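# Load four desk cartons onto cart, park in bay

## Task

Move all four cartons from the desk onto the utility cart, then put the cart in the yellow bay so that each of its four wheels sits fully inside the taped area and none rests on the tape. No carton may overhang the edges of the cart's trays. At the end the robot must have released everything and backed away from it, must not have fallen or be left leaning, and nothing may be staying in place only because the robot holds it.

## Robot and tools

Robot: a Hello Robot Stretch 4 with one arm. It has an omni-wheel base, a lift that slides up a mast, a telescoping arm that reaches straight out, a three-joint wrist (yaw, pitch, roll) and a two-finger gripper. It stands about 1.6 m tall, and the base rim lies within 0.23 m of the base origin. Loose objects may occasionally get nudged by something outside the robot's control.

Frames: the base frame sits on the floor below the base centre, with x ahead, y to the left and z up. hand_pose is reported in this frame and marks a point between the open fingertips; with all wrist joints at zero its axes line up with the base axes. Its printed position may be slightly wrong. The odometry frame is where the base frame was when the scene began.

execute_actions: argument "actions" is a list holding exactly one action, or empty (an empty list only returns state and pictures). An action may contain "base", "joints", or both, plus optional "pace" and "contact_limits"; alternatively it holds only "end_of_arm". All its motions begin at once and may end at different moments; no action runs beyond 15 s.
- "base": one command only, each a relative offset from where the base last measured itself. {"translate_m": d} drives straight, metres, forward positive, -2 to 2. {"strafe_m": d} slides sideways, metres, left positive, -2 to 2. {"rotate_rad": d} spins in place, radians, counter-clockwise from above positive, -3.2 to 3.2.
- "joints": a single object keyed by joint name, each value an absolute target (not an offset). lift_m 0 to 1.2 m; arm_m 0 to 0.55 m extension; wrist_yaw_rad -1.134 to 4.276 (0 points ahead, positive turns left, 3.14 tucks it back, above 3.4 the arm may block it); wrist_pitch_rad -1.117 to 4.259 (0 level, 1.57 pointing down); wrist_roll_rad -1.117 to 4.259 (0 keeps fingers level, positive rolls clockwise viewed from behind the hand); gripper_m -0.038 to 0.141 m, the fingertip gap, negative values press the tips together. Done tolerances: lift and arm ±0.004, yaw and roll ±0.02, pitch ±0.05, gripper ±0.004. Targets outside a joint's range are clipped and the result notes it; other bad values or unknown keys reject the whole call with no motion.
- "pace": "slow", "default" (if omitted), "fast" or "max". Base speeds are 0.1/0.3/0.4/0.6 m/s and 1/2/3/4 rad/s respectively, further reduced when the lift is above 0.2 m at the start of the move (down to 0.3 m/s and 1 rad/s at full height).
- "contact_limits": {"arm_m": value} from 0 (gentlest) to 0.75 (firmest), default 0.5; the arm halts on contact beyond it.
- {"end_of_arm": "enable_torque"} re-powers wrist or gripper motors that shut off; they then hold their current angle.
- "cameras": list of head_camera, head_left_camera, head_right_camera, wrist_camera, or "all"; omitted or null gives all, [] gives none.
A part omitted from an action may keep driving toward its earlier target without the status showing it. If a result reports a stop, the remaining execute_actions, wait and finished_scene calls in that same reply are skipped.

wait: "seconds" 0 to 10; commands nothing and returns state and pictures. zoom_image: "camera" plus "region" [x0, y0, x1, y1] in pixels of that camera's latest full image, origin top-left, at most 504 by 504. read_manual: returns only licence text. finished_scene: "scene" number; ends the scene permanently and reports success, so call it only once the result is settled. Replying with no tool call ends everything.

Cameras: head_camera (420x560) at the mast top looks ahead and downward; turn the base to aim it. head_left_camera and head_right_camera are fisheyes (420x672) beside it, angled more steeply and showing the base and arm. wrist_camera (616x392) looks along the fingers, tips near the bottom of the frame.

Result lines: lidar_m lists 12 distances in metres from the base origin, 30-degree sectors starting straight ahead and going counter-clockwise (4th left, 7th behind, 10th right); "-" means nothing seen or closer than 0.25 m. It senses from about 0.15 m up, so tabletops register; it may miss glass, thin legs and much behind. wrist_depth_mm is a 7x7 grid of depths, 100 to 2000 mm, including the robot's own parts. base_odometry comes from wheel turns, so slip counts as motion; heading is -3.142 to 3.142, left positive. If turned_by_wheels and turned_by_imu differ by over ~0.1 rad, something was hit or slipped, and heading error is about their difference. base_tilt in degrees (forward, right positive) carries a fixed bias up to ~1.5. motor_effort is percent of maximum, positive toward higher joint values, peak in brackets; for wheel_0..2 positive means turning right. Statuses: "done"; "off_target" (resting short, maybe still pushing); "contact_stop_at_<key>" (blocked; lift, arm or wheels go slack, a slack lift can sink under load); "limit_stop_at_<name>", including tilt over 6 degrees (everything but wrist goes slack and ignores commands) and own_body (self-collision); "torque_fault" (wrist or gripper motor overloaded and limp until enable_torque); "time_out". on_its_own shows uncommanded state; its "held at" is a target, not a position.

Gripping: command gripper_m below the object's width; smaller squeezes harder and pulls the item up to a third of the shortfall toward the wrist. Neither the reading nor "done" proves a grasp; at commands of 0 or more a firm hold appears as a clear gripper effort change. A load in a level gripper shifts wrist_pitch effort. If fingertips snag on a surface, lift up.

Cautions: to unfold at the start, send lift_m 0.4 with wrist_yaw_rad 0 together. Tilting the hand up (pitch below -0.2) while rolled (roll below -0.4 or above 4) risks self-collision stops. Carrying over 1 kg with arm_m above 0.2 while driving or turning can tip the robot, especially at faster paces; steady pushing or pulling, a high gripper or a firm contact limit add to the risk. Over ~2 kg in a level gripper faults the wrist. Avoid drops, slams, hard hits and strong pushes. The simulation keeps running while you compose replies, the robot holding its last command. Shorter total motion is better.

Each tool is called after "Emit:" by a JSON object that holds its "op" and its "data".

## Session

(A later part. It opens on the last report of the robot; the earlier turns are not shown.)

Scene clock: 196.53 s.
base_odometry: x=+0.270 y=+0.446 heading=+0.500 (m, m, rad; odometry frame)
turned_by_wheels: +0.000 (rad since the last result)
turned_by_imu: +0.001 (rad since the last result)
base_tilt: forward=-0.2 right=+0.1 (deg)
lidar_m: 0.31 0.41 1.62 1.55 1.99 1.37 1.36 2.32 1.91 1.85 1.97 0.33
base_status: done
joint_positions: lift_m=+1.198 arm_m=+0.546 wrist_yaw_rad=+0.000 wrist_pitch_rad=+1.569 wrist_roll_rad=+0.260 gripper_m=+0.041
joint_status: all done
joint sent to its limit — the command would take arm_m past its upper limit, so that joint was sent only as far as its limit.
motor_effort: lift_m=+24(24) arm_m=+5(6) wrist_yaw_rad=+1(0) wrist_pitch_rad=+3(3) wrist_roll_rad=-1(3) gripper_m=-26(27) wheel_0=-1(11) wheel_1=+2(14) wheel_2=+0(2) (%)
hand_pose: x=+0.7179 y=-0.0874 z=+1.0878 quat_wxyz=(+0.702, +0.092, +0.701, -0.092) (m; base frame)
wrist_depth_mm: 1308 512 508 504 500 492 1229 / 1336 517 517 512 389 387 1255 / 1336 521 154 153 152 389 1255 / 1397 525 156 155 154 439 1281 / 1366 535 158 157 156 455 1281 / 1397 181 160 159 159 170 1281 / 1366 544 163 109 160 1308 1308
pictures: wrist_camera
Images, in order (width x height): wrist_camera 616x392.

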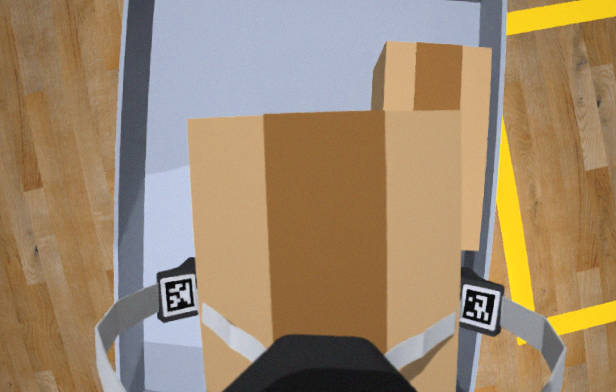

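Emit:
{"op": "execute_actions", "data": {"actions": [{"base":{"strafe_m":0.04}}], "cameras": []}}

Emit:
{"op": "execute_actions", "data": {"actions": [{"base":{"translate_m":0.07},"pace":"slow"}], "cameras": ["wrist_camera"]}}

Scene clock: 202.50 s.
base_odometry: x=+0.251 y=+0.481 heading=+0.500 (m, m, rad; odometry frame)
turned_by_wheels: +0.000 (rad since the last result)
turned_by_imu: +0.001 (rad since the last result)
base_tilt: forward=-0.2 right=+0.1 (deg)
lidar_m: 0.35 0.45 1.54 1.50 1.93 1.37 1.35 1.45 1.95 1.86 1.97 0.35
base_status: done
joint_positions: lift_m=+1.198 arm_m=+0.546 wrist_yaw_rad=+0.000 wrist_pitch_rad=+1.569 wrist_roll_rad=+0.260 gripper_m=+0.041
joint_status: not commanded
motor_effort: lift_m=+24(24) arm_m=+4(4) wrist_yaw_rad=+1(1) wrist_pitch_rad=+2(3) wrist_roll_rad=-1(2) gripper_m=-26(28) wheel_0=+0(11) wheel_1=+0(7) wheel_2=+0(1) (%)
hand_pose: x=+0.7179 y=-0.0874 z=+1.0878 quat_wxyz=(+0.702, +0.092, +0.701, -0.092) (m; base frame)
wrist_depth_mm: 1308 1281 508 504 500 445 1229 / 1336 1308 512 512 500 384 1255 / 1336 1281 154 153 153 387 1255 / 1366 1308 156 155 154 392 1255 / 1336 1336 159 157 156 439 1281 / 1366 181 160 160 159 168 1308 / 1430 535 163 109 160 517 1336
pictures: none
No camera images: the call's "cameras" was empty. Leave "cameras" out to get every camera's image.

Scene clock: 204.47 s.
base_odometry: x=+0.312 y=+0.515 heading=+0.500 (m, m, rad; odometry frame)
turned_by_wheels: +0.000 (rad since the last result)
turned_by_imu: +0.001 (rad since the last result)
base_tilt: forward=-0.1 right=+0.1 (deg)
lidar_m: 0.30 0.34 1.56 1.53 1.94 1.42 1.40 1.55 1.94 1.91 2.02 0.28
base_status: done
joint_positions: lift_m=+1.198 arm_m=+0.546 wrist_yaw_rad=+0.000 wrist_pitch_rad=+1.569 wrist_roll_rad=+0.260 gripper_m=+0.041
joint_status: not commanded
motor_effort: lift_m=+24(24) arm_m=+5(4) wrist_yaw_rad=+1(1) wrist_pitch_rad=+2(3) wrist_roll_rad=-2(2) gripper_m=-27(25) wheel_0=+4(6) wheel_1=+5(4) wheel_2=-4(9) (%)
hand_pose: x=+0.7178 y=-0.0874 z=+1.0878 quat_wxyz=(+0.702, +0.092, +0.701, -0.092) (m; base frame)
wrist_depth_mm: 1308 1308 508 504 500 492 842 / 1336 1308 512 508 508 496 1255 / 1336 1336 154 153 153 384 1255 / 1336 1336 157 155 154 392 1255 / 1336 1336 158 157 157 394 1281 / 1366 181 160 159 158 170 1281 / 1397 1397 163 109 160 512 1308
pictures: wrist_camera
Images, in order (width x height): wrist_camera 616x392.

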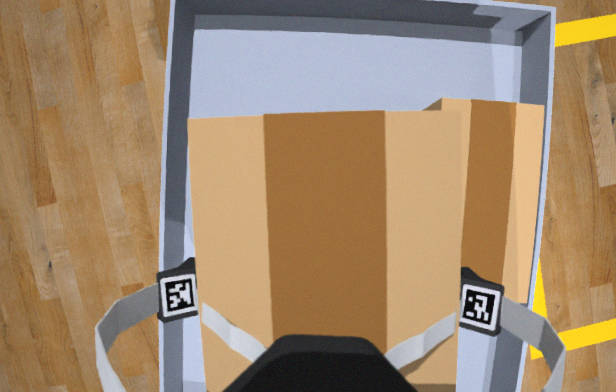

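Emit:
{"op": "execute_actions", "data": {"actions": [{"joints":{"lift_m":0.965}}], "cameras": ["wrist_camera"]}}

Scene clock: 211.43 s.
base_odometry: x=+0.312 y=+0.515 heading=+0.500 (m, m, rad; odometry frame)
turned_by_wheels: +0.000 (rad since the last result)
turned_by_imu: +0.002 (rad since the last result)
base_tilt: forward=-0.1 right=+0.1 (deg)
lidar_m: 0.30 0.36 1.54 1.51 1.91 1.47 1.42 1.54 1.94 1.90 2.00 0.29
base_status: not commanded
joint_positions: lift_m=+0.965 arm_m=+0.546 wrist_yaw_rad=+0.000 wrist_pitch_rad=+1.569 wrist_roll_rad=+0.260 gripper_m=+0.041
joint_status: all done
motor_effort: lift_m=+15(22) arm_m=+5(4) wrist_yaw_rad=+1(1) wrist_pitch_rad=+2(2) wrist_roll_rad=-2(2) gripper_m=-27(28) wheel_0=+5(4) wheel_1=+5(4) wheel_2=-4(4) (%)
hand_pose: x=+0.7178 y=-0.0874 z=+0.8549 quat_wxyz=(+0.702, +0.092, +0.701, -0.092) (m; base frame)
wrist_depth_mm: 249 283 281 277 274 272 268 / 253 287 283 279 277 274 200 / 259 290 155 153 152 236 193 / 262 291 156 155 154 233 190 / 265 294 158 157 157 227 193 / 265 181 160 159 159 169 - / 266 301 163 109 160 233 -
pictures: wrist_camera
Images, in order (width x height): wrist_camera 616x392.

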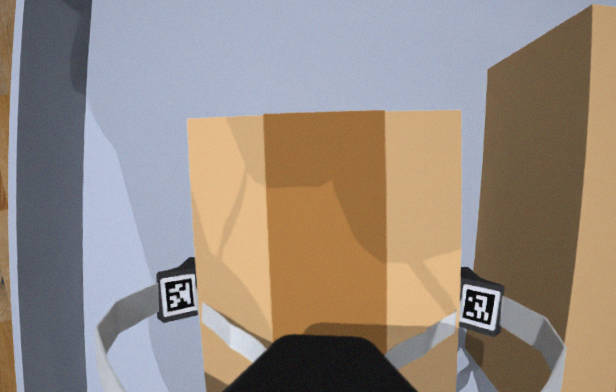

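Emit:
{"op": "execute_actions", "data": {"actions": [{"joints":{"gripper_m":0.12}}], "cameras": []}}

Emit:
{"op": "execute_actions", "data": {"actions": [{"joints":{"lift_m":1.2}}], "cameras": ["wrist_camera"]}}

Scene clock: 217.10 s.
base_odometry: x=+0.312 y=+0.515 heading=+0.500 (m, m, rad; odometry frame)
turned_by_wheels: +0.000 (rad since the last result)
turned_by_imu: +0.002 (rad since the last result)
base_tilt: forward=-0.1 right=+0.1 (deg)
lidar_m: 0.28 0.36 1.56 1.51 1.92 1.45 1.42 1.50 1.95 1.88 2.04 0.27
base_status: not commanded
joint_positions: lift_m=+0.965 arm_m=+0.547 wrist_yaw_rad=+0.000 wrist_pitch_rad=+1.570 wrist_roll_rad=+0.260 gripper_m=+0.120
joint_status: all done
motor_effort: lift_m=+15(15) arm_m=+5(5) wrist_yaw_rad=+2(3) wrist_pitch_rad=-1(7) wrist_roll_rad=+0(0) gripper_m=-1(27) wheel_0=+5(5) wheel_1=+4(4) wheel_2=-2(4) (%)
hand_pose: x=+0.7175 y=-0.0874 z=+0.8549 quat_wxyz=(+0.701, +0.092, +0.701, -0.092) (m; base frame)
wrist_depth_mm: 248 291 287 285 282 276 273 / 252 293 290 285 283 278 200 / 257 296 174 171 170 277 193 / 263 297 175 172 171 272 191 / 265 301 176 174 173 246 189 / 266 303 178 175 173 206 189 / 265 304 180 109 175 252 -
pictures: none
No camera images: the call's "cameras" was empty. Leave "cameras" out to get every camera's image.

Scene clock: 219.13 s.
base_odometry: x=+0.312 y=+0.515 heading=+0.500 (m, m, rad; odometry frame)
turned_by_wheels: +0.000 (rad since the last result)
turned_by_imu: +0.001 (rad since the last result)
base_tilt: forward=+0.0 right=-0.1 (deg)
lidar_m: 0.28 0.34 1.58 1.51 1.95 1.46 1.42 1.55 1.95 1.87 1.99 0.27
base_status: not commanded
joint_positions: lift_m=+1.198 arm_m=+0.547 wrist_yaw_rad=+0.000 wrist_pitch_rad=+1.570 wrist_roll_rad=+0.260 gripper_m=+0.120
joint_status: all done
joint sent to its limit — the command would take lift_m past its upper limit, so that joint was sent only as far as its limit.
motor_effort: lift_m=+22(24) arm_m=+4(4) wrist_yaw_rad=+0(0) wrist_pitch_rad=+1(5) wrist_roll_rad=+0(0) gripper_m=+0(4) wheel_0=+4(4) wheel_1=+4(5) wheel_2=-2(2) (%)
hand_pose: x=+0.7178 y=-0.0874 z=+1.0879 quat_wxyz=(+0.702, +0.091, +0.701, -0.091) (m; base frame)
wrist_depth_mm: 1336 1281 512 504 500 492 854 / 1336 1308 517 512 500 500 1229 / 1308 1366 521 512 508 389 1229 / 1366 1336 525 402 455 392 1255 / 1397 1366 530 407 439 394 1281 / 1397 1397 530 407 407 397 1308 / 1366 1397 539 109 525 525 1308
pictures: wrist_camera
Images, in order (width x height): wrist_camera 616x392.

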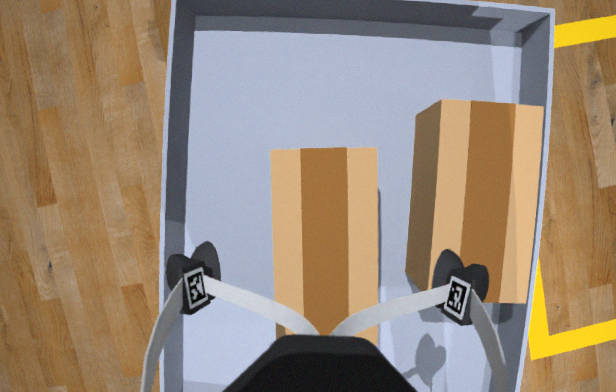

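Emit:
{"op": "execute_actions", "data": {"actions": [{"base":{"translate_m":-1.0},"joints":{"arm_m":0.0,"gripper_m":0.141}}], "cameras": []}}

Emit:
{"op": "execute_actions", "data": {"actions": [{"base":{"strafe_m":-0.17},"joints":{"wrist_roll_rad":0.0}}], "cameras": []}}

Emit:
{"op": "execute_actions", "data": {"actions": [{"base":{"rotate_rad":3.0}}], "cameras": []}}

Emit:
{"op": "execute_actions", "data": {"actions": [{"base":{"strafe_m":-0.3},"joints":{"arm_m":0.5}}], "cameras": ["wrist_camera"]}}

Scene clock: 240.47 s.
base_odometry: x=-0.565 y=+0.035 heading=+0.500 (m, m, rad; odometry frame)
turned_by_wheels: +0.000 (rad since the last result)
turned_by_imu: +0.004 (rad since the last result)
base_tilt: forward=-0.2 right=+0.1 (deg)
lidar_m: 1.24 2.16 1.86 1.88 0.55 0.41 0.39 0.43 0.63 1.83 1.96 2.80
base_status: done
joint_positions: lift_m=+1.198 arm_m=+0.001 wrist_yaw_rad=+0.000 wrist_pitch_rad=+1.570 wrist_roll_rad=+0.260 gripper_m=+0.141
joint_status: all done
motor_effort: lift_m=+22(22) arm_m=-4(4) wrist_yaw_rad=+2(0) wrist_pitch_rad=+0(0) wrist_roll_rad=-1(1) gripper_m=-1(0) wheel_0=-2(7) wheel_1=-3(8) wheel_2=+2(13) (%)
hand_pose: x=+0.1718 y=-0.0874 z=+1.0879 quat_wxyz=(+0.701, +0.092, +0.701, -0.092) (m; base frame)
wrist_depth_mm: 1308 1281 1255 1281 1255 1255 1229 / 1336 1336 1308 1281 1308 1255 1229 / 1336 1308 1308 1308 1281 1281 1255 / 1336 1366 1308 1098 1281 1281 1255 / 1366 1366 1336 1118 1308 1281 1281 / 1397 1366 1336 1098 1098 220 1281 / 1397 1336 1336 109 1336 1308 1336
pictures: none
No camera images: the call's "cameras" was empty. Leave "cameras" out to get every camera's image.

Scene clock: 242.30 s.
base_odometry: x=-0.484 y=-0.114 heading=+0.500 (m, m, rad; odometry frame)
turned_by_wheels: +0.000 (rad since the last result)
turned_by_imu: +0.000 (rad since the last result)
base_tilt: forward=-0.1 right=-0.1 (deg)
lidar_m: 1.26 1.42 2.02 2.03 0.54 0.43 0.38 0.45 1.71 1.65 1.78 2.55
base_status: done
joint_positions: lift_m=+1.198 arm_m=+0.001 wrist_yaw_rad=+0.000 wrist_pitch_rad=+1.570 wrist_roll_rad=+0.000 gripper_m=+0.141
joint_status: all done
motor_effort: lift_m=+22(22) arm_m=-4(4) wrist_yaw_rad=+2(2) wrist_pitch_rad=+0(0) wrist_roll_rad=-3(2) gripper_m=+0(0) wheel_0=+1(11) wheel_1=-2(12) wheel_2=+0(2) (%)
hand_pose: x=+0.1718 y=-0.0874 z=+1.0879 quat_wxyz=(+0.707, +0.000, +0.707, +0.000) (m; base frame)
wrist_depth_mm: 1308 1281 1281 1281 1281 1229 1205 / 1336 1308 1308 1308 1229 1281 1255 / 1336 1308 1308 1308 1281 1281 1255 / 1397 1308 1336 1098 1281 1255 1255 / 1366 1366 1118 1118 1336 1308 1255 / 1397 1366 1308 1118 1336 218 1308 / 1397 1397 1366 109 1308 1281 1308
pictures: none
No camera images: the call's "cameras" was empty. Leave "cameras" out to get every camera's image.

Scene clock: 246.57 s.
base_odometry: x=-0.484 y=-0.114 heading=-2.784 (m, m, rad; odometry frame)
turned_by_wheels: +2.999 (rad since the last result)
turned_by_imu: +3.086 (rad since the last result)
base_tilt: forward=-0.2 right=+0.0 (deg)
lidar_m: 0.40 0.42 1.62 1.66 1.74 2.29 1.31 1.43 2.04 2.04 0.66 0.42
base_status: done
joint_positions: lift_m=+1.198 arm_m=+0.001 wrist_yaw_rad=+0.000 wrist_pitch_rad=+1.570 wrist_roll_rad=+0.000 gripper_m=+0.141
joint_status: not commanded
motor_effort: lift_m=+22(22) arm_m=-4(4) wrist_yaw_rad=+2(2) wrist_pitch_rad=+0(0) wrist_roll_rad=-3(3) gripper_m=-1(1) wheel_0=-2(6) wheel_1=-4(8) wheel_2=-4(9) (%)
hand_pose: x=+0.1718 y=-0.0874 z=+1.0879 quat_wxyz=(+0.707, +0.000, +0.707, +0.000) (m; base frame)
wrist_depth_mm: 1336 1336 1308 1255 1281 1229 1229 / 1336 1336 1308 1281 1281 1255 1255 / 1366 1336 1308 1281 1281 1281 1255 / 1366 1366 1336 1098 1281 1255 1281 / 1366 1366 1118 1118 1308 1281 1281 / 1397 1366 1366 1118 1336 218 1281 / 1366 1430 1336 109 1336 1308 1281
pictures: none
No camera images: the call's "cameras" was empty. Leave "cameras" out to get every camera's image.

Scene clock: 249.10 s.
base_odometry: x=-0.589 y=+0.167 heading=-2.784 (m, m, rad; odometry frame)
turned_by_wheels: +0.000 (rad since the last result)
turned_by_imu: +0.000 (rad since the last result)
base_tilt: forward=-0.2 right=+0.1 (deg)
lidar_m: 0.42 0.42 0.60 1.97 2.04 2.67 1.27 2.22 1.77 1.73 0.65 0.43
base_status: done
joint_positions: lift_m=+1.198 arm_m=+0.499 wrist_yaw_rad=+0.000 wrist_pitch_rad=+1.570 wrist_roll_rad=+0.000 gripper_m=+0.141
joint_status: all done
motor_effort: lift_m=+21(22) arm_m=+5(8) wrist_yaw_rad=+1(1) wrist_pitch_rad=+1(1) wrist_roll_rad=-1(2) gripper_m=+0(0) wheel_0=+2(12) wheel_1=-2(12) wheel_2=+0(4) (%)
hand_pose: x=+0.6704 y=-0.0874 z=+1.0880 quat_wxyz=(+0.707, +0.000, +0.707, +0.000) (m; base frame)
wrist_depth_mm: 366 364 357 353 349 234 233 / 370 366 362 357 353 236 234 / 373 370 364 362 355 238 236 / 377 370 370 364 359 355 238 / 379 375 370 368 362 359 353 / 382 379 375 368 368 217 359 / 387 384 379 109 368 368 362
pictures: wrist_camera
Images, in order (width x height): wrist_camera 616x392.

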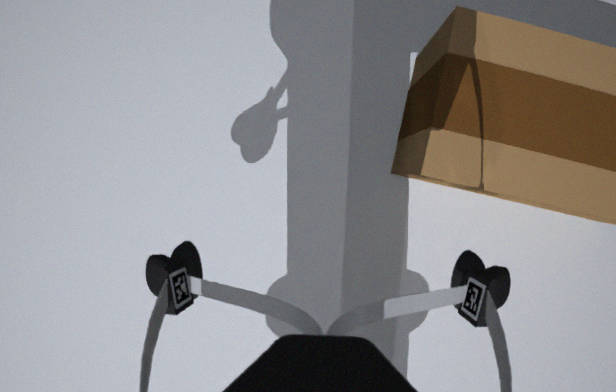

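Emit:
{"op": "execute_actions", "data": {"actions": [{"base":{"strafe_m":-0.167},"joints":{"arm_m":0.55,"wrist_roll_rad":1.83}}], "cameras": []}}

Emit:
{"op": "execute_actions", "data": {"actions": [{"base":{"translate_m":0.045}}], "cameras": ["wrist_camera"]}}

Scene clock: 256.63 s.
base_odometry: x=-0.647 y=+0.323 heading=-2.784 (m, m, rad; odometry frame)
turned_by_wheels: +0.000 (rad since the last result)
turned_by_imu: +0.002 (rad since the last result)
base_tilt: forward=-0.1 right=+0.0 (deg)
lidar_m: 0.42 0.44 0.61 2.13 2.21 1.32 1.28 1.96 1.60 1.56 0.66 0.43
base_status: done
joint_positions: lift_m=+1.198 arm_m=+0.546 wrist_yaw_rad=+0.000 wrist_pitch_rad=+1.570 wrist_roll_rad=+1.830 gripper_m=+0.141
joint_status: all done
joint sent to its limit — the command would take arm_m past its upper limit, so that joint was sent only as far as its limit.
motor_effort: lift_m=+21(21) arm_m=+4(5) wrist_yaw_rad=+1(1) wrist_pitch_rad=+1(1) wrist_roll_rad=+0(6) gripper_m=+1(4) wheel_0=+3(12) wheel_1=-1(14) wheel_2=+0(1) (%)
hand_pose: x=+0.7176 y=-0.0874 z=+1.0880 quat_wxyz=(+0.432, +0.561, +0.431, -0.560) (m; base frame)
wrist_depth_mm: 364 362 357 357 355 353 1255 / 370 366 362 359 357 355 1078 / 373 368 246 246 359 359 355 / 373 370 248 247 362 359 355 / 375 370 249 249 364 359 357 / 379 377 251 250 366 218 362 / 382 377 253 109 368 366 364
pictures: none
No camera images: the call's "cameras" was empty. Leave "cameras" out to get every camera's image.

Scene clock: 257.77 s.
base_odometry: x=-0.689 y=+0.308 heading=-2.783 (m, m, rad; odometry frame)
turned_by_wheels: +0.000 (rad since the last result)
turned_by_imu: +0.001 (rad since the last result)
base_tilt: forward=-0.1 right=-0.1 (deg)
lidar_m: 0.36 0.39 0.51 2.13 2.22 1.32 1.36 1.92 1.65 1.56 0.59 0.39
base_status: done
joint_positions: lift_m=+1.198 arm_m=+0.547 wrist_yaw_rad=+0.000 wrist_pitch_rad=+1.570 wrist_roll_rad=+1.830 gripper_m=+0.141
joint_status: not commanded
motor_effort: lift_m=+21(21) arm_m=+5(5) wrist_yaw_rad=+1(1) wrist_pitch_rad=+0(0) wrist_roll_rad=+0(0) gripper_m=-1(1) wheel_0=+3(8) wheel_1=+4(9) wheel_2=-2(11) (%)
hand_pose: x=+0.7177 y=-0.0874 z=+1.0880 quat_wxyz=(+0.432, +0.561, +0.431, -0.560) (m; base frame)
wrist_depth_mm: 364 364 359 357 355 351 349 / 366 368 364 359 357 355 351 / 370 368 364 245 245 357 355 / 375 373 368 247 244 362 357 / 373 373 370 248 247 359 359 / 379 375 252 249 248 218 362 / 379 375 377 109 250 366 364
pictures: wrist_camera
Images, in order (width x height): wrist_camera 616x392.

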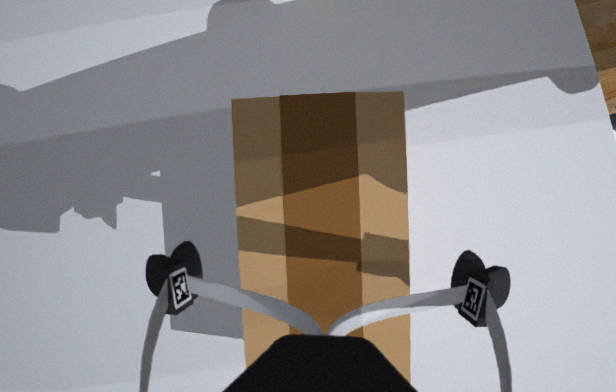

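Good enough. Grip.

Emit:
{"op": "execute_actions", "data": {"actions": [{"joints":{"lift_m":1.118}}], "cameras": []}}

Emit:
{"op": "execute_actions", "data": {"actions": [{"joints":{"gripper_m":0.04,"lift_m":1.12}}], "cameras": []}}

Emit:
{"op": "execute_actions", "data": {"actions": [{"joints":{"lift_m":1.2,"arm_m":0.0}}], "cameras": ["wrist_camera"]}}

Scene clock: 263.60 s.
base_odometry: x=-0.689 y=+0.308 heading=-2.783 (m, m, rad; odometry frame)
turned_by_wheels: +0.000 (rad since the last result)
turned_by_imu: +0.001 (rad since the last result)
base_tilt: forward=-0.2 right=+0.0 (deg)
lidar_m: 0.35 0.40 0.54 2.12 2.22 1.37 1.32 1.95 1.64 1.54 0.61 0.41
base_status: not commanded
joint_positions: lift_m=+1.119 arm_m=+0.547 wrist_yaw_rad=-0.001 wrist_pitch_rad=+1.573 wrist_roll_rad=+1.830 gripper_m=+0.141
joint_status: all done
motor_effort: lift_m=+4(21) arm_m=+4(4) wrist_yaw_rad=+4(4) wrist_pitch_rad=-7(7) wrist_roll_rad=+0(0) gripper_m=-1(1) wheel_0=+3(2) wheel_1=+4(4) wheel_2=-2(2) (%)
hand_pose: x=+0.7168 y=-0.0874 z=+1.0089 quat_wxyz=(+0.431, +0.560, +0.431, -0.561) (m; base frame)
wrist_depth_mm: 293 290 289 286 283 282 279 / 296 293 173 171 169 282 279 / 297 294 174 172 170 283 282 / 297 297 175 173 171 287 285 / 301 297 176 174 172 289 286 / 303 300 177 174 173 188 287 / 304 301 178 109 174 291 289
pictures: none
No camera images: the call's "cameras" was empty. Leave "cameras" out to get every camera's image.

Scene clock: 265.60 s.
base_odometry: x=-0.689 y=+0.308 heading=-2.783 (m, m, rad; odometry frame)
turned_by_wheels: +0.000 (rad since the last result)
turned_by_imu: +0.001 (rad since the last result)
base_tilt: forward=-0.1 right=+0.0 (deg)
lidar_m: 0.37 0.39 0.54 2.13 2.20 1.35 1.35 1.95 1.65 1.56 0.57 0.40
base_status: not commanded
joint_positions: lift_m=+1.120 arm_m=+0.547 wrist_yaw_rad=+0.000 wrist_pitch_rad=+1.570 wrist_roll_rad=+1.830 gripper_m=+0.041
joint_status: all done
motor_effort: lift_m=+14(15) arm_m=+4(4) wrist_yaw_rad=+2(5) wrist_pitch_rad=+0(7) wrist_roll_rad=+0(0) gripper_m=-26(26) wheel_0=+3(3) wheel_1=+4(4) wheel_2=-2(2) (%)
hand_pose: x=+0.7176 y=-0.0874 z=+1.0100 quat_wxyz=(+0.431, +0.561, +0.431, -0.560) (m; base frame)
wrist_depth_mm: 286 285 282 279 278 277 274 / 287 286 155 154 153 277 277 / 290 289 157 155 154 279 278 / 296 291 158 156 156 281 279 / 294 290 159 158 157 283 283 / 296 180 160 159 158 168 283 / 298 297 161 109 159 285 -
pictures: none
No camera images: the call's "cameras" was empty. Leave "cameras" out to get every camera's image.

Scene clock: 268.27 s.
base_odometry: x=-0.689 y=+0.308 heading=-2.783 (m, m, rad; odometry frame)
turned_by_wheels: +0.000 (rad since the last result)
turned_by_imu: +0.001 (rad since the last result)
base_tilt: forward=-0.1 right=+0.0 (deg)
lidar_m: 0.39 0.38 0.54 2.12 2.22 1.32 1.33 1.99 1.63 1.57 0.25 0.26
base_status: not commanded
joint_positions: lift_m=+1.198 arm_m=+0.001 wrist_yaw_rad=+0.000 wrist_pitch_rad=+1.570 wrist_roll_rad=+1.830 gripper_m=+0.041
joint_status: all done
joint sent to its limit — the command would take lift_m past its upper limit, so that joint was sent only as far as its limit.
motor_effort: lift_m=+23(24) arm_m=-5(5) wrist_yaw_rad=+2(1) wrist_pitch_rad=+0(1) wrist_roll_rad=+0(0) gripper_m=-27(29) wheel_0=+3(3) wheel_1=+4(4) wheel_2=-2(2) (%)
hand_pose: x=+0.1719 y=-0.0874 z=+1.0878 quat_wxyz=(+0.431, +0.561, +0.431, -0.560) (m; base frame)
wrist_depth_mm: 1308 1308 1308 1281 1308 1281 1281 / 1308 1308 156 154 154 1255 1281 / 384 1336 156 155 155 1255 1281 / 375 1336 158 156 156 1281 1308 / 377 1336 159 157 157 1308 1308 / 379 181 160 159 158 169 1336 / 382 1366 161 109 158 1308 1308
pictures: wrist_camera
Images, in order (width x height): wrist_camera 616x392.

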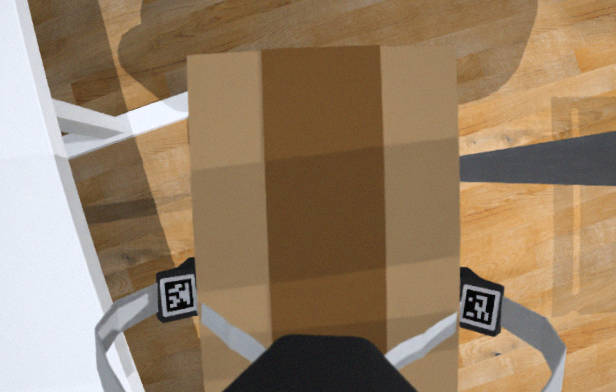

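Emit:
{"op": "execute_actions", "data": {"actions": [{"base":{"strafe_m":0.467},"joints":{"wrist_roll_rad":0.26}}], "cameras": []}}

Emit:
{"op": "execute_actions", "data": {"actions": [{"base":{"rotate_rad":-3.0}}], "cameras": []}}

Emit:
{"op": "execute_actions", "data": {"actions": [{"base":{"translate_m":0.775},"joints":{"arm_m":0.55}}], "cameras": ["wrist_camera"]}}

Scene clock: 277.47 s.
base_odometry: x=-0.526 y=-0.129 heading=-2.783 (m, m, rad; odometry frame)
turned_by_wheels: +0.000 (rad since the last result)
turned_by_imu: +0.002 (rad since the last result)
base_tilt: forward=-0.1 right=+0.0 (deg)
lidar_m: 0.26 0.38 0.54 1.66 1.73 2.31 1.34 1.44 2.04 2.02 0.53 0.25
base_status: done
joint_positions: lift_m=+1.198 arm_m=+0.001 wrist_yaw_rad=+0.000 wrist_pitch_rad=+1.570 wrist_roll_rad=+0.260 gripper_m=+0.041
joint_status: all done
motor_effort: lift_m=+23(23) arm_m=-4(4) wrist_yaw_rad=+2(2) wrist_pitch_rad=+0(0) wrist_roll_rad=-3(7) gripper_m=-26(27) wheel_0=-1(11) wheel_1=+3(9) wheel_2=+0(2) (%)
hand_pose: x=+0.1719 y=-0.0874 z=+1.0878 quat_wxyz=(+0.701, +0.092, +0.701, -0.092) (m; base frame)
wrist_depth_mm: 366 364 368 1281 1255 1255 1229 / 370 1308 155 154 153 1281 1255 / 1336 1336 157 155 154 1281 1229 / 1366 1336 158 156 156 1281 1255 / 1366 1336 159 158 157 1281 1281 / 1366 181 160 159 158 168 1308 / 1397 1366 161 109 141 1336 1281
pictures: none
No camera images: the call's "cameras" was empty. Leave "cameras" out to get every camera's image.

Scene clock: 281.73 s.
base_odometry: x=-0.526 y=-0.129 heading=+0.501 (m, m, rad; odometry frame)
turned_by_wheels: -2.999 (rad since the last result)
turned_by_imu: -3.084 (rad since the last result)
base_tilt: forward=+0.0 right=+0.0 (deg)
lidar_m: 0.26 1.51 2.00 2.03 0.51 0.35 0.33 0.39 1.73 1.63 1.78 0.26
base_status: done
joint_positions: lift_m=+1.198 arm_m=+0.001 wrist_yaw_rad=+0.000 wrist_pitch_rad=+1.570 wrist_roll_rad=+0.260 gripper_m=+0.041
joint_status: not commanded
motor_effort: lift_m=+23(23) arm_m=-5(4) wrist_yaw_rad=+2(2) wrist_pitch_rad=+0(0) wrist_roll_rad=-2(3) gripper_m=-26(26) wheel_0=+3(6) wheel_1=+4(7) wheel_2=+4(7) (%)
hand_pose: x=+0.1719 y=-0.0874 z=+1.0878 quat_wxyz=(+0.701, +0.092, +0.701, -0.092) (m; base frame)
wrist_depth_mm: 1308 1308 1281 1255 1229 1229 1255 / 1336 1308 156 154 153 1255 1255 / 1336 1308 157 155 155 1255 1255 / 1336 1366 158 156 156 1281 1281 / 1336 1336 159 158 157 1281 1281 / 1397 181 160 158 158 169 1281 / 1397 1366 162 109 159 1336 1336
pictures: none
No camera images: the call's "cameras" was empty. Leave "cameras" out to get every camera's image.

Scene clock: 285.80 s.
base_odometry: x=+0.154 y=+0.243 heading=+0.501 (m, m, rad; odometry frame)
turned_by_wheels: +0.000 (rad since the last result)
turned_by_imu: +0.000 (rad since the last result)
base_tilt: forward=+0.0 right=+0.0 (deg)
lidar_m: 0.52 0.62 1.76 1.69 2.12 1.18 1.15 2.04 1.75 1.72 1.83 2.22
base_status: done
joint_positions: lift_m=+1.198 arm_m=+0.547 wrist_yaw_rad=+0.000 wrist_pitch_rad=+1.570 wrist_roll_rad=+0.260 gripper_m=+0.041
joint_status: all done
joint sent to its limit — the command would take arm_m past its upper limit, so that joint was sent only as far as its limit.
motor_effort: lift_m=+23(23) arm_m=+4(8) wrist_yaw_rad=+0(2) wrist_pitch_rad=+1(2) wrist_roll_rad=-2(3) gripper_m=-26(26) wheel_0=+2(8) wheel_1=+4(6) wheel_2=-3(13) (%)
hand_pose: x=+0.7177 y=-0.0874 z=+1.0878 quat_wxyz=(+0.701, +0.092, +0.701, -0.092) (m; base frame)
wrist_depth_mm: 508 397 397 389 1255 1255 1229 / 521 404 156 154 153 1255 1229 / 530 418 157 155 154 1281 1281 / 539 530 158 156 156 1281 1255 / 539 535 159 157 157 1281 1255 / 521 181 160 159 158 169 1308 / 1397 477 162 109 158 1308 1308
pictures: wrist_camera
Images, in order (width x height): wrist_camera 616x392.

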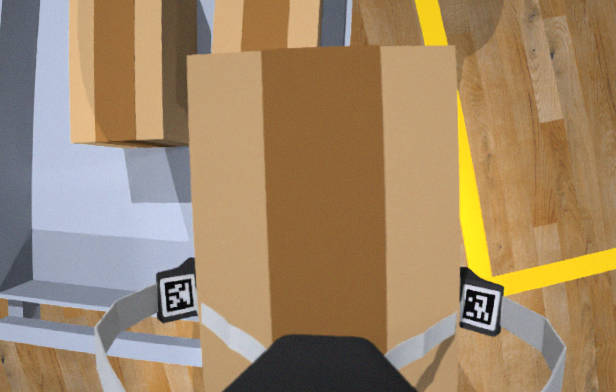

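Emit:
{"op": "execute_actions", "data": {"actions": [{"base":{"strafe_m":0.04}}], "cameras": []}}

Emit:
{"op": "execute_actions", "data": {"actions": [{"base":{"translate_m":0.1}}], "cameras": ["wrist_camera"]}}

Scene clock: 295.07 s.
base_odometry: x=+0.135 y=+0.278 heading=+0.501 (m, m, rad; odometry frame)
turned_by_wheels: +0.000 (rad since the last result)
turned_by_imu: +0.001 (rad since the last result)
base_tilt: forward=-0.2 right=-0.1 (deg)
lidar_m: 0.50 0.61 1.69 1.69 2.05 1.20 1.15 2.04 1.82 1.73 1.87 2.18
base_status: done
joint_positions: lift_m=+1.198 arm_m=+0.547 wrist_yaw_rad=+0.000 wrist_pitch_rad=+1.570 wrist_roll_rad=+0.260 gripper_m=+0.041
joint_status: not commanded
motor_effort: lift_m=+23(23) arm_m=+4(4) wrist_yaw_rad=+1(1) wrist_pitch_rad=+1(1) wrist_roll_rad=-2(2) gripper_m=-25(26) wheel_0=+1(9) wheel_1=+0(11) wheel_2=+0(3) (%)
hand_pose: x=+0.7177 y=-0.0874 z=+1.0878 quat_wxyz=(+0.701, +0.092, +0.701, -0.092) (m; base frame)
wrist_depth_mm: 512 399 433 389 500 1229 1229 / 521 402 155 154 154 1281 1255 / 525 521 157 155 154 1255 1281 / 535 535 158 156 156 1281 1281 / 539 539 159 158 156 1308 1281 / 492 180 160 158 158 168 1281 / 1397 1397 161 109 158 1366 1308
pictures: none
No camera images: the call's "cameras" was empty. Leave "cameras" out to get every camera's image.

Scene clock: 296.60 s.
base_odometry: x=+0.222 y=+0.326 heading=+0.501 (m, m, rad; odometry frame)
turned_by_wheels: +0.000 (rad since the last result)
turned_by_imu: +0.001 (rad since the last result)
base_tilt: forward=+0.0 right=+0.1 (deg)
lidar_m: 0.42 0.52 1.72 1.67 2.09 1.29 1.22 2.14 1.80 1.76 1.84 2.10
base_status: done
joint_positions: lift_m=+1.198 arm_m=+0.547 wrist_yaw_rad=+0.000 wrist_pitch_rad=+1.570 wrist_roll_rad=+0.260 gripper_m=+0.041
joint_status: not commanded
motor_effort: lift_m=+23(23) arm_m=+4(4) wrist_yaw_rad=+1(1) wrist_pitch_rad=+1(1) wrist_roll_rad=-2(2) gripper_m=-26(27) wheel_0=+2(5) wheel_1=+2(8) wheel_2=+0(12) (%)
hand_pose: x=+0.7177 y=-0.0874 z=+1.0878 quat_wxyz=(+0.701, +0.092, +0.701, -0.092) (m; base frame)
wrist_depth_mm: 496 512 504 389 387 1229 1255 / 508 404 156 154 154 1255 1229 / 521 404 156 155 154 1281 1255 / 525 410 158 156 156 1281 1255 / 535 535 159 157 157 1308 1281 / 535 180 160 159 158 168 1308 / 504 512 161 108 158 1308 1308
pictures: wrist_camera
Images, in order (width x height): wrist_camera 616x392.

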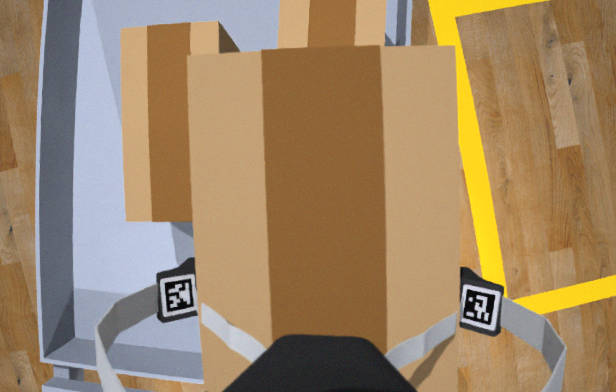

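Emit:
{"op": "execute_actions", "data": {"actions": [{"joints":{"lift_m":1.03}}], "cameras": ["wrist_camera"]}}

Scene clock: 303.13 s.
base_odometry: x=+0.222 y=+0.326 heading=+0.501 (m, m, rad; odometry frame)
turned_by_wheels: +0.000 (rad since the last result)
turned_by_imu: +0.006 (rad since the last result)
base_tilt: forward=-0.1 right=+0.0 (deg)
lidar_m: 0.46 0.56 1.73 1.66 2.08 1.28 1.26 1.31 1.79 1.75 1.89 2.09
base_status: not commanded
joint_positions: lift_m=+1.045 arm_m=+0.547 wrist_yaw_rad=+0.000 wrist_pitch_rad=+1.570 wrist_roll_rad=+0.260 gripper_m=+0.041
joint_status: lift_m contact_stop (moved -0.153 of -0.168)
on_its_own: lift_m is slack since a contact_stop (your +1.030 is given up)
motor_effort: lift_m=+17(22) arm_m=+4(4) wrist_yaw_rad=+2(17) wrist_pitch_rad=+0(36) wrist_roll_rad=+0(0) gripper_m=-26(26) wheel_0=+0(2) wheel_1=+0(2) wheel_2=+0(3) (%)
hand_pose: x=+0.7177 y=-0.0874 z=+0.9344 quat_wxyz=(+0.701, +0.092, +0.701, -0.092) (m; base frame)
wrist_depth_mm: 247 246 265 216 238 1098 1098 / 251 248 120 118 117 116 1118 / 253 250 128 126 124 125 1118 / 255 253 137 134 133 135 1118 / 382 379 146 144 142 1138 1138 / 387 180 157 154 153 169 1138 / 392 382 172 109 161 1160 -
pictures: wrist_camera
Images, in order (width x height): wrist_camera 616x392.

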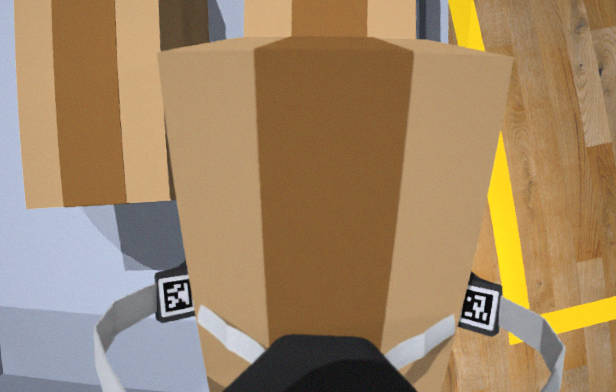

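Emit:
{"op": "execute_actions", "data": {"actions": [{"joints":{"lift_m":1.15}}], "cameras": []}}

Emit:
{"op": "execute_actions", "data": {"actions": [{"joints":{"arm_m":0.49}}], "cameras": ["wrist_camera"]}}

Scene clock: 308.17 s.
base_odometry: x=+0.222 y=+0.326 heading=+0.501 (m, m, rad; odometry frame)
turned_by_wheels: +0.000 (rad since the last result)
turned_by_imu: +0.001 (rad since the last result)
base_tilt: forward=-0.1 right=-0.1 (deg)
lidar_m: 0.45 0.56 1.72 1.67 2.09 1.27 1.26 1.30 1.82 1.75 1.87 2.07
base_status: not commanded
joint_positions: lift_m=+1.150 arm_m=+0.547 wrist_yaw_rad=+0.000 wrist_pitch_rad=+1.570 wrist_roll_rad=+0.260 gripper_m=+0.041
joint_status: all done
motor_effort: lift_m=+23(25) arm_m=+4(4) wrist_yaw_rad=+2(2) wrist_pitch_rad=+0(0) wrist_roll_rad=-1(0) gripper_m=-26(26) wheel_0=+0(0) wheel_1=+0(0) wheel_2=+0(0) (%)
hand_pose: x=+0.7176 y=-0.0874 z=+1.0392 quat_wxyz=(+0.701, +0.092, +0.701, -0.092) (m; base frame)
wrist_depth_mm: 466 351 347 266 340 1205 1182 / 473 353 120 118 117 117 1205 / 480 357 128 126 124 125 1205 / 480 477 136 134 132 135 1229 / 488 488 147 144 142 1255 1229 / 488 180 156 154 153 170 1229 / 452 455 172 109 160 1255 1255
pictures: none
No camera images: the call's "cameras" was empty. Leave "cameras" out to get every camera's image.

Scene clock: 309.20 s.
base_odometry: x=+0.222 y=+0.326 heading=+0.501 (m, m, rad; odometry frame)
turned_by_wheels: +0.000 (rad since the last result)
turned_by_imu: +0.000 (rad since the last result)
base_tilt: forward=-0.2 right=+0.1 (deg)
lidar_m: 0.46 0.53 1.70 1.66 2.07 1.26 1.25 1.33 1.80 1.75 1.88 2.11
base_status: not commanded
joint_positions: lift_m=+1.150 arm_m=+0.491 wrist_yaw_rad=+0.000 wrist_pitch_rad=+1.570 wrist_roll_rad=+0.260 gripper_m=+0.041
joint_status: all done
motor_effort: lift_m=+23(23) arm_m=-5(4) wrist_yaw_rad=+2(2) wrist_pitch_rad=+0(0) wrist_roll_rad=-1(1) gripper_m=-26(25) wheel_0=+0(0) wheel_1=+0(0) wheel_2=+0(0) (%)
hand_pose: x=+0.6619 y=-0.0874 z=+1.0392 quat_wxyz=(+0.701, +0.092, +0.701, -0.092) (m; base frame)
wrist_depth_mm: 469 351 347 267 338 1205 1182 / 477 353 120 118 117 117 1205 / 480 355 128 126 124 125 1182 / 484 484 136 134 132 135 1229 / 488 488 147 144 142 1229 1229 / 466 181 156 154 153 170 1255 / 430 424 172 109 160 1255 1229
pictures: wrist_camera
Images, in order (width x height): wrist_camera 616x392.

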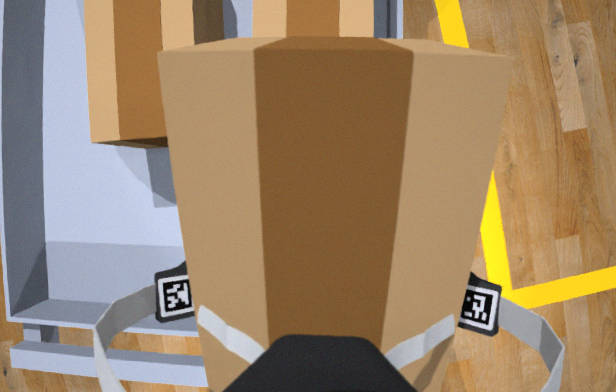

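Emit:
{"op": "execute_actions", "data": {"actions": [{"joints":{"lift_m":1.02}}], "cameras": ["wrist_camera"]}}

Scene clock: 314.33 s.
base_odometry: x=+0.222 y=+0.326 heading=+0.501 (m, m, rad; odometry frame)
turned_by_wheels: +0.000 (rad since the last result)
turned_by_imu: +0.001 (rad since the last result)
base_tilt: forward=-0.1 right=-0.1 (deg)
lidar_m: 0.43 0.54 1.70 1.66 2.04 1.29 1.26 1.35 1.79 1.76 1.85 2.09
base_status: not commanded
joint_positions: lift_m=+1.020 arm_m=+0.491 wrist_yaw_rad=+0.000 wrist_pitch_rad=+1.570 wrist_roll_rad=+0.260 gripper_m=+0.041
joint_status: all done
motor_effort: lift_m=+14(23) arm_m=-4(4) wrist_yaw_rad=+1(1) wrist_pitch_rad=+0(0) wrist_roll_rad=-1(1) gripper_m=-27(27) wheel_0=+0(0) wheel_1=+0(0) wheel_2=+0(0) (%)
hand_pose: x=+0.6619 y=-0.0874 z=+0.9100 quat_wxyz=(+0.701, +0.092, +0.701, -0.092) (m; base frame)
wrist_depth_mm: 224 229 224 204 214 1060 1078 / 225 225 120 118 117 117 1078 / 347 345 128 126 124 125 1098 / 351 349 136 134 132 135 1098 / 355 353 147 144 142 1118 1118 / 362 180 156 155 153 170 1098 / 345 342 172 108 161 1138 -
pictures: wrist_camera
Images, in order (width x height): wrist_camera 616x392.

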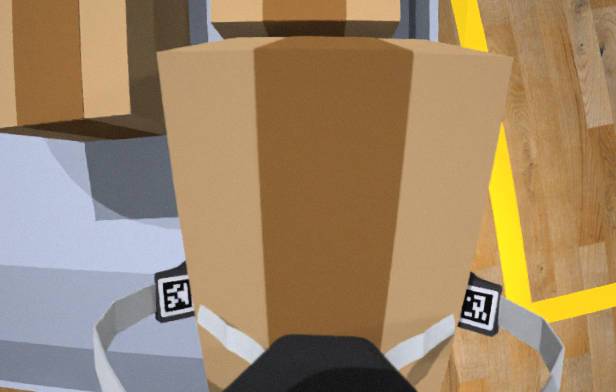

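Emit:
{"op": "execute_actions", "data": {"actions": [{"joints":{"lift_m":0.97}}], "cameras": []}}

Emit:
{"op": "execute_actions", "data": {"actions": [{"joints":{"gripper_m":0.12}}], "cameras": []}}

Emit:
{"op": "execute_actions", "data": {"actions": [{"joints":{"lift_m":1.2}}], "cameras": ["wrist_camera"]}}

Scene clock: 321.00 s.
base_odometry: x=+0.222 y=+0.326 heading=+0.501 (m, m, rad; odometry frame)
turned_by_wheels: +0.000 (rad since the last result)
turned_by_imu: +0.001 (rad since the last result)
base_tilt: forward=-0.1 right=+0.0 (deg)
lidar_m: 0.44 0.54 1.70 1.65 2.07 1.29 1.23 1.32 1.83 1.75 1.88 2.10
base_status: not commanded
joint_positions: lift_m=+0.971 arm_m=+0.491 wrist_yaw_rad=+0.001 wrist_pitch_rad=+1.569 wrist_roll_rad=+0.260 gripper_m=+0.040
joint_status: all done
motor_effort: lift_m=+9(14) arm_m=-4(5) wrist_yaw_rad=-2(7) wrist_pitch_rad=+4(18) wrist_roll_rad=-2(3) gripper_m=-24(26) wheel_0=+0(1) wheel_1=+0(0) wheel_2=+0(0) (%)
hand_pose: x=+0.6624 y=-0.0874 z=+0.8605 quat_wxyz=(+0.702, +0.091, +0.700, -0.091) (m; base frame)
wrist_depth_mm: 179 228 191 182 187 1042 1025 / 180 227 132 129 128 129 1042 / 219 263 137 135 134 135 1042 / 306 303 144 142 140 1078 1042 / 307 306 152 148 147 1060 1078 / 309 179 158 156 154 171 1078 / 314 310 168 109 159 1098 -
pictures: none
No camera images: the call's "cameras" was empty. Leave "cameras" out to get every camera's image.

Scene clock: 322.70 s.
base_odometry: x=+0.222 y=+0.326 heading=+0.501 (m, m, rad; odometry frame)
turned_by_wheels: +0.000 (rad since the last result)
turned_by_imu: +0.001 (rad since the last result)
base_tilt: forward=-0.1 right=+0.0 (deg)
lidar_m: 0.43 0.55 1.69 1.66 2.06 1.28 1.25 1.33 1.83 1.76 1.85 2.09
base_status: not commanded
joint_positions: lift_m=+0.971 arm_m=+0.491 wrist_yaw_rad=+0.000 wrist_pitch_rad=+1.571 wrist_roll_rad=+0.260 gripper_m=+0.120
joint_status: all done
motor_effort: lift_m=+11(11) arm_m=-4(5) wrist_yaw_rad=+0(4) wrist_pitch_rad=-2(13) wrist_roll_rad=+0(0) gripper_m=+1(22) wheel_0=+3(3) wheel_1=+0(0) wheel_2=+2(2) (%)
hand_pose: x=+0.6618 y=-0.0874 z=+0.8603 quat_wxyz=(+0.701, +0.091, +0.701, -0.091) (m; base frame)
wrist_depth_mm: 181 218 218 197 203 1042 1025 / 183 217 252 176 171 1042 1042 / 205 251 181 176 172 1060 1042 / 307 306 182 177 173 1060 1042 / 312 307 184 178 175 1060 1042 / 314 312 186 179 175 230 1078 / 317 314 187 109 176 1098 1078
pictures: none
No camera images: the call's "cameras" was empty. Leave "cameras" out to get every camera's image.

Scene clock: 324.73 s.
base_odometry: x=+0.222 y=+0.326 heading=+0.501 (m, m, rad; odometry frame)
turned_by_wheels: +0.000 (rad since the last result)
turned_by_imu: +0.001 (rad since the last result)
base_tilt: forward=-0.2 right=+0.2 (deg)
lidar_m: 0.44 0.52 1.69 1.66 2.04 1.30 1.25 2.16 1.81 1.73 1.85 2.10
base_status: not commanded
joint_positions: lift_m=+1.198 arm_m=+0.491 wrist_yaw_rad=+0.000 wrist_pitch_rad=+1.570 wrist_roll_rad=+0.260 gripper_m=+0.120
joint_status: all done
joint sent to its limit — the command would take lift_m past its upper limit, so that joint was sent only as far as its limit.
motor_effort: lift_m=+22(22) arm_m=-4(5) wrist_yaw_rad=+1(3) wrist_pitch_rad=+1(13) wrist_roll_rad=+0(0) gripper_m=-1(2) wheel_0=+2(3) wheel_1=+0(0) wheel_2=+2(2) (%)
hand_pose: x=+0.6620 y=-0.0874 z=+1.0879 quat_wxyz=(+0.702, +0.092, +0.701, -0.091) (m; base frame)
wrist_depth_mm: 512 399 427 392 504 1229 1229 / 521 402 415 397 508 1255 1229 / 525 530 462 399 512 1281 1255 / 535 535 525 399 508 1308 1281 / 535 539 530 407 1308 1308 1281 / 508 517 462 407 462 1281 1281 / 1366 477 480 109 1336 1308 1308
pictures: wrist_camera
Images, in order (width x height): wrist_camera 616x392.

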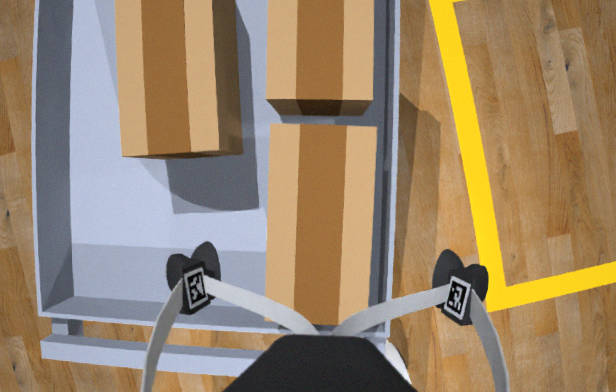

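Emit:
{"op": "execute_actions", "data": {"actions": [{"base":{"translate_m":-0.83},"joints":{"arm_m":0.0,"gripper_m":0.141}}], "cameras": []}}

Emit:
{"op": "execute_actions", "data": {"actions": [{"base":{"strafe_m":-0.04},"joints":{"wrist_roll_rad":0.0}}], "cameras": []}}

Emit:
{"op": "execute_actions", "data": {"actions": [{"base":{"rotate_rad":3.0}}], "cameras": []}}

Emit:
{"op": "execute_actions", "data": {"actions": [{"base":{"strafe_m":-0.72},"joints":{"arm_m":0.5}}], "cameras": ["wrist_camera"]}}

Scene clock: 339.63 s.
base_odometry: x=-0.505 y=-0.073 heading=+0.501 (m, m, rad; odometry frame)
turned_by_wheels: +0.000 (rad since the last result)
turned_by_imu: +0.004 (rad since the last result)
base_tilt: forward=-0.2 right=+0.1 (deg)
lidar_m: 1.28 2.29 1.98 1.98 0.55 0.42 0.40 0.43 1.73 1.69 1.83 2.62
base_status: done
joint_positions: lift_m=+1.198 arm_m=+0.001 wrist_yaw_rad=+0.000 wrist_pitch_rad=+1.570 wrist_roll_rad=+0.260 gripper_m=+0.141
joint_status: all done
motor_effort: lift_m=+22(22) arm_m=-4(3) wrist_yaw_rad=+2(1) wrist_pitch_rad=+0(0) wrist_roll_rad=+0(1) gripper_m=-1(2) wheel_0=-2(8) wheel_1=-3(6) wheel_2=+2(12) (%)
hand_pose: x=+0.1718 y=-0.0874 z=+1.0879 quat_wxyz=(+0.701, +0.092, +0.701, -0.092) (m; base frame)
wrist_depth_mm: 1336 1336 1255 1281 1255 1281 1229 / 1336 1336 1281 1281 1255 1255 1229 / 1366 1308 1336 1308 1308 1281 1255 / 1336 1336 1336 1078 1308 1281 1255 / 1397 1336 1336 1118 1281 1281 1255 / 1366 1397 1366 1118 1118 219 1308 / 1430 1366 1366 109 1336 1336 1281
pictures: none
No camera images: the call's "cameras" was empty. Leave "cameras" out to get every camera's image.

Scene clock: 340.67 s.
base_odometry: x=-0.486 y=-0.108 heading=+0.501 (m, m, rad; odometry frame)
turned_by_wheels: +0.000 (rad since the last result)
turned_by_imu: +0.000 (rad since the last result)
base_tilt: forward=-0.2 right=+0.0 (deg)
lidar_m: 1.26 2.40 2.04 2.01 0.57 0.43 0.41 0.43 1.71 1.66 1.80 2.55
base_status: done
joint_positions: lift_m=+1.198 arm_m=+0.001 wrist_yaw_rad=+0.000 wrist_pitch_rad=+1.570 wrist_roll_rad=+0.000 gripper_m=+0.141
joint_status: all done
motor_effort: lift_m=+22(22) arm_m=-4(4) wrist_yaw_rad=+2(2) wrist_pitch_rad=+0(0) wrist_roll_rad=-2(5) gripper_m=+0(1) wheel_0=+1(9) wheel_1=-2(10) wheel_2=+0(1) (%)
hand_pose: x=+0.1718 y=-0.0874 z=+1.0879 quat_wxyz=(+0.707, +0.000, +0.707, +0.000) (m; base frame)
wrist_depth_mm: 1308 1308 1281 1281 1281 1255 1229 / 1308 1336 1308 1308 1281 1255 1229 / 1397 1308 1336 1336 1255 1255 1255 / 1336 1336 1336 1098 1281 1281 1281 / 1397 1366 1118 1118 1281 1308 1281 / 1397 1366 1336 1118 1336 218 1308 / 1430 1366 1397 109 1336 1308 1308
pictures: none
No camera images: the call's "cameras" was empty. Leave "cameras" out to get every camera's image.

Scene clock: 344.93 s.
base_odometry: x=-0.486 y=-0.108 heading=-2.783 (m, m, rad; odometry frame)
turned_by_wheels: +2.999 (rad since the last result)
turned_by_imu: +3.086 (rad since the last result)
base_tilt: forward=+0.0 right=+0.1 (deg)
lidar_m: 0.40 0.41 1.64 1.65 1.75 2.35 1.33 1.42 1.99 2.04 0.64 0.45
base_status: done
joint_positions: lift_m=+1.198 arm_m=+0.001 wrist_yaw_rad=+0.000 wrist_pitch_rad=+1.570 wrist_roll_rad=+0.000 gripper_m=+0.141
joint_status: not commanded
motor_effort: lift_m=+22(22) arm_m=-4(4) wrist_yaw_rad=+2(2) wrist_pitch_rad=+0(0) wrist_roll_rad=-2(3) gripper_m=-1(2) wheel_0=-4(7) wheel_1=-3(11) wheel_2=-4(8) (%)
hand_pose: x=+0.1719 y=-0.0874 z=+1.0879 quat_wxyz=(+0.707, +0.000, +0.707, +0.000) (m; base frame)
wrist_depth_mm: 1336 1308 1281 1281 1255 1255 1229 / 1308 1308 1281 1281 1281 1255 1229 / 1366 1336 1308 1281 1308 1255 1255 / 1366 1397 1336 1098 1308 1255 1255 / 1397 1366 1098 1118 1336 1308 1281 / 1366 1397 1366 1098 1336 218 1281 / 1397 1366 1366 109 1336 1308 1336
pictures: none
No camera images: the call's "cameras" was empty. Leave "cameras" out to get every camera's image.

Scene clock: 348.67 s.
base_odometry: x=-0.739 y=+0.566 heading=-2.783 (m, m, rad; odometry frame)
turned_by_wheels: +0.000 (rad since the last result)
turned_by_imu: +0.000 (rad since the last result)
base_tilt: forward=-0.1 right=+0.1 (deg)
lidar_m: 0.43 0.42 0.61 2.37 2.45 1.38 1.38 1.56 1.39 1.28 1.35 0.45
base_status: done
joint_positions: lift_m=+1.198 arm_m=+0.499 wrist_yaw_rad=+0.000 wrist_pitch_rad=+1.570 wrist_roll_rad=+0.000 gripper_m=+0.141
joint_status: all done
motor_effort: lift_m=+22(22) arm_m=+5(4) wrist_yaw_rad=+1(2) wrist_pitch_rad=+1(1) wrist_roll_rad=-1(3) gripper_m=+0(1) wheel_0=+0(8) wheel_1=+0(8) wheel_2=+0(3) (%)
hand_pose: x=+0.6704 y=-0.0874 z=+1.0879 quat_wxyz=(+0.707, +0.000, +0.707, +0.000) (m; base frame)
wrist_depth_mm: 366 362 357 355 236 345 342 / 370 366 362 355 237 236 289 / 375 368 364 359 242 237 235 / 377 373 366 364 324 240 349 / 379 375 373 366 362 265 355 / 387 379 373 368 366 217 359 / 392 384 379 108 368 366 362
pictures: wrist_camera
Images, in order (width x height): wrist_camera 616x392.

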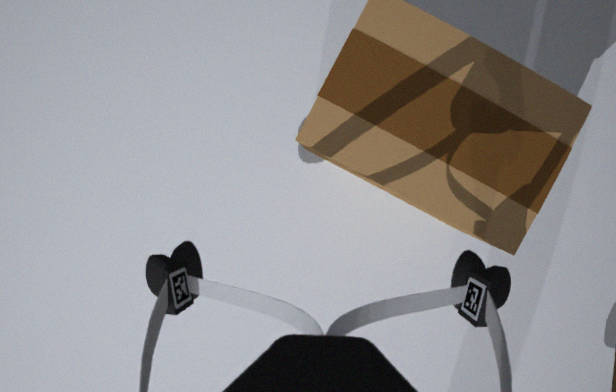

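Emit:
{"op": "execute_actions", "data": {"actions": [{"base":{"strafe_m":-0.077},"joints":{"arm_m":0.55,"wrist_roll_rad":2.02}}], "cameras": []}}

Emit:
{"op": "execute_actions", "data": {"actions": [{"base":{"translate_m":0.05}}], "cameras": ["wrist_camera"]}}

Scene clock: 357.40 s.
base_odometry: x=-0.766 y=+0.638 heading=-2.783 (m, m, rad; odometry frame)
turned_by_wheels: +0.000 (rad since the last result)
turned_by_imu: +0.001 (rad since the last result)
base_tilt: forward=-0.2 right=+0.1 (deg)
lidar_m: 0.42 0.43 0.61 2.43 2.56 1.42 1.38 1.41 1.32 1.22 1.28 0.47
base_status: done
joint_positions: lift_m=+1.198 arm_m=+0.546 wrist_yaw_rad=+0.000 wrist_pitch_rad=+1.570 wrist_roll_rad=+2.020 gripper_m=+0.141
joint_status: all done
joint sent to its limit — the command would take arm_m past its upper limit, so that joint was sent only as far as its limit.
motor_effort: lift_m=+22(22) arm_m=+5(3) wrist_yaw_rad=+1(1) wrist_pitch_rad=+0(1) wrist_roll_rad=+0(5) gripper_m=-1(1) wheel_0=-2(11) wheel_1=-1(14) wheel_2=+0(0) (%)
hand_pose: x=+0.7176 y=-0.0874 z=+1.0879 quat_wxyz=(+0.376, +0.599, +0.376, -0.598) (m; base frame)
wrist_depth_mm: 1255 1281 1308 357 355 353 1281 / 1098 1308 362 359 357 355 1060 / 373 366 366 364 362 357 355 / 373 370 249 246 362 357 357 / 375 373 249 249 364 359 357 / 377 370 250 249 364 217 362 / 379 377 253 108 368 366 362
pictures: none
No camera images: the call's "cameras" was empty. Leave "cameras" out to get every camera's image.

Scene clock: 358.57 s.
base_odometry: x=-0.813 y=+0.621 heading=-2.783 (m, m, rad; odometry frame)
turned_by_wheels: +0.000 (rad since the last result)
turned_by_imu: +0.001 (rad since the last result)
base_tilt: forward=-0.1 right=+0.0 (deg)
lidar_m: 0.37 0.37 0.54 2.46 2.56 1.45 1.47 1.38 1.29 1.22 1.27 0.42
base_status: done
joint_positions: lift_m=+1.198 arm_m=+0.547 wrist_yaw_rad=+0.000 wrist_pitch_rad=+1.570 wrist_roll_rad=+2.020 gripper_m=+0.141
joint_status: not commanded
motor_effort: lift_m=+22(22) arm_m=+4(5) wrist_yaw_rad=+1(1) wrist_pitch_rad=+1(0) wrist_roll_rad=+0(1) gripper_m=+0(1) wheel_0=+2(10) wheel_1=+3(4) wheel_2=-1(11) (%)
hand_pose: x=+0.7177 y=-0.0874 z=+1.0879 quat_wxyz=(+0.376, +0.599, +0.376, -0.598) (m; base frame)
wrist_depth_mm: 1138 1308 1281 357 357 353 353 / 1008 1229 362 359 359 355 351 / 375 366 364 364 359 355 355 / 373 370 368 247 245 359 357 / 377 373 366 248 247 359 362 / 377 375 252 249 249 219 362 / 382 377 377 109 249 366 364
pictures: wrist_camera
Images, in order (width x height): wrist_camera 616x392.

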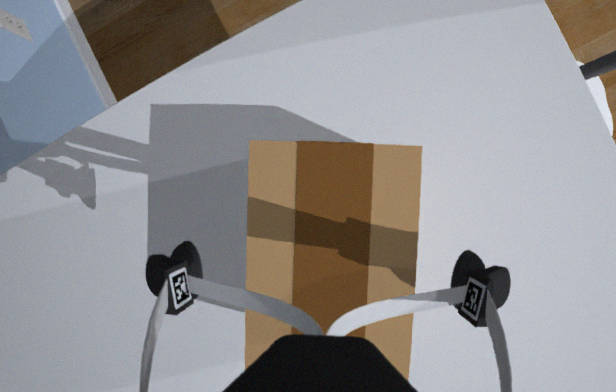

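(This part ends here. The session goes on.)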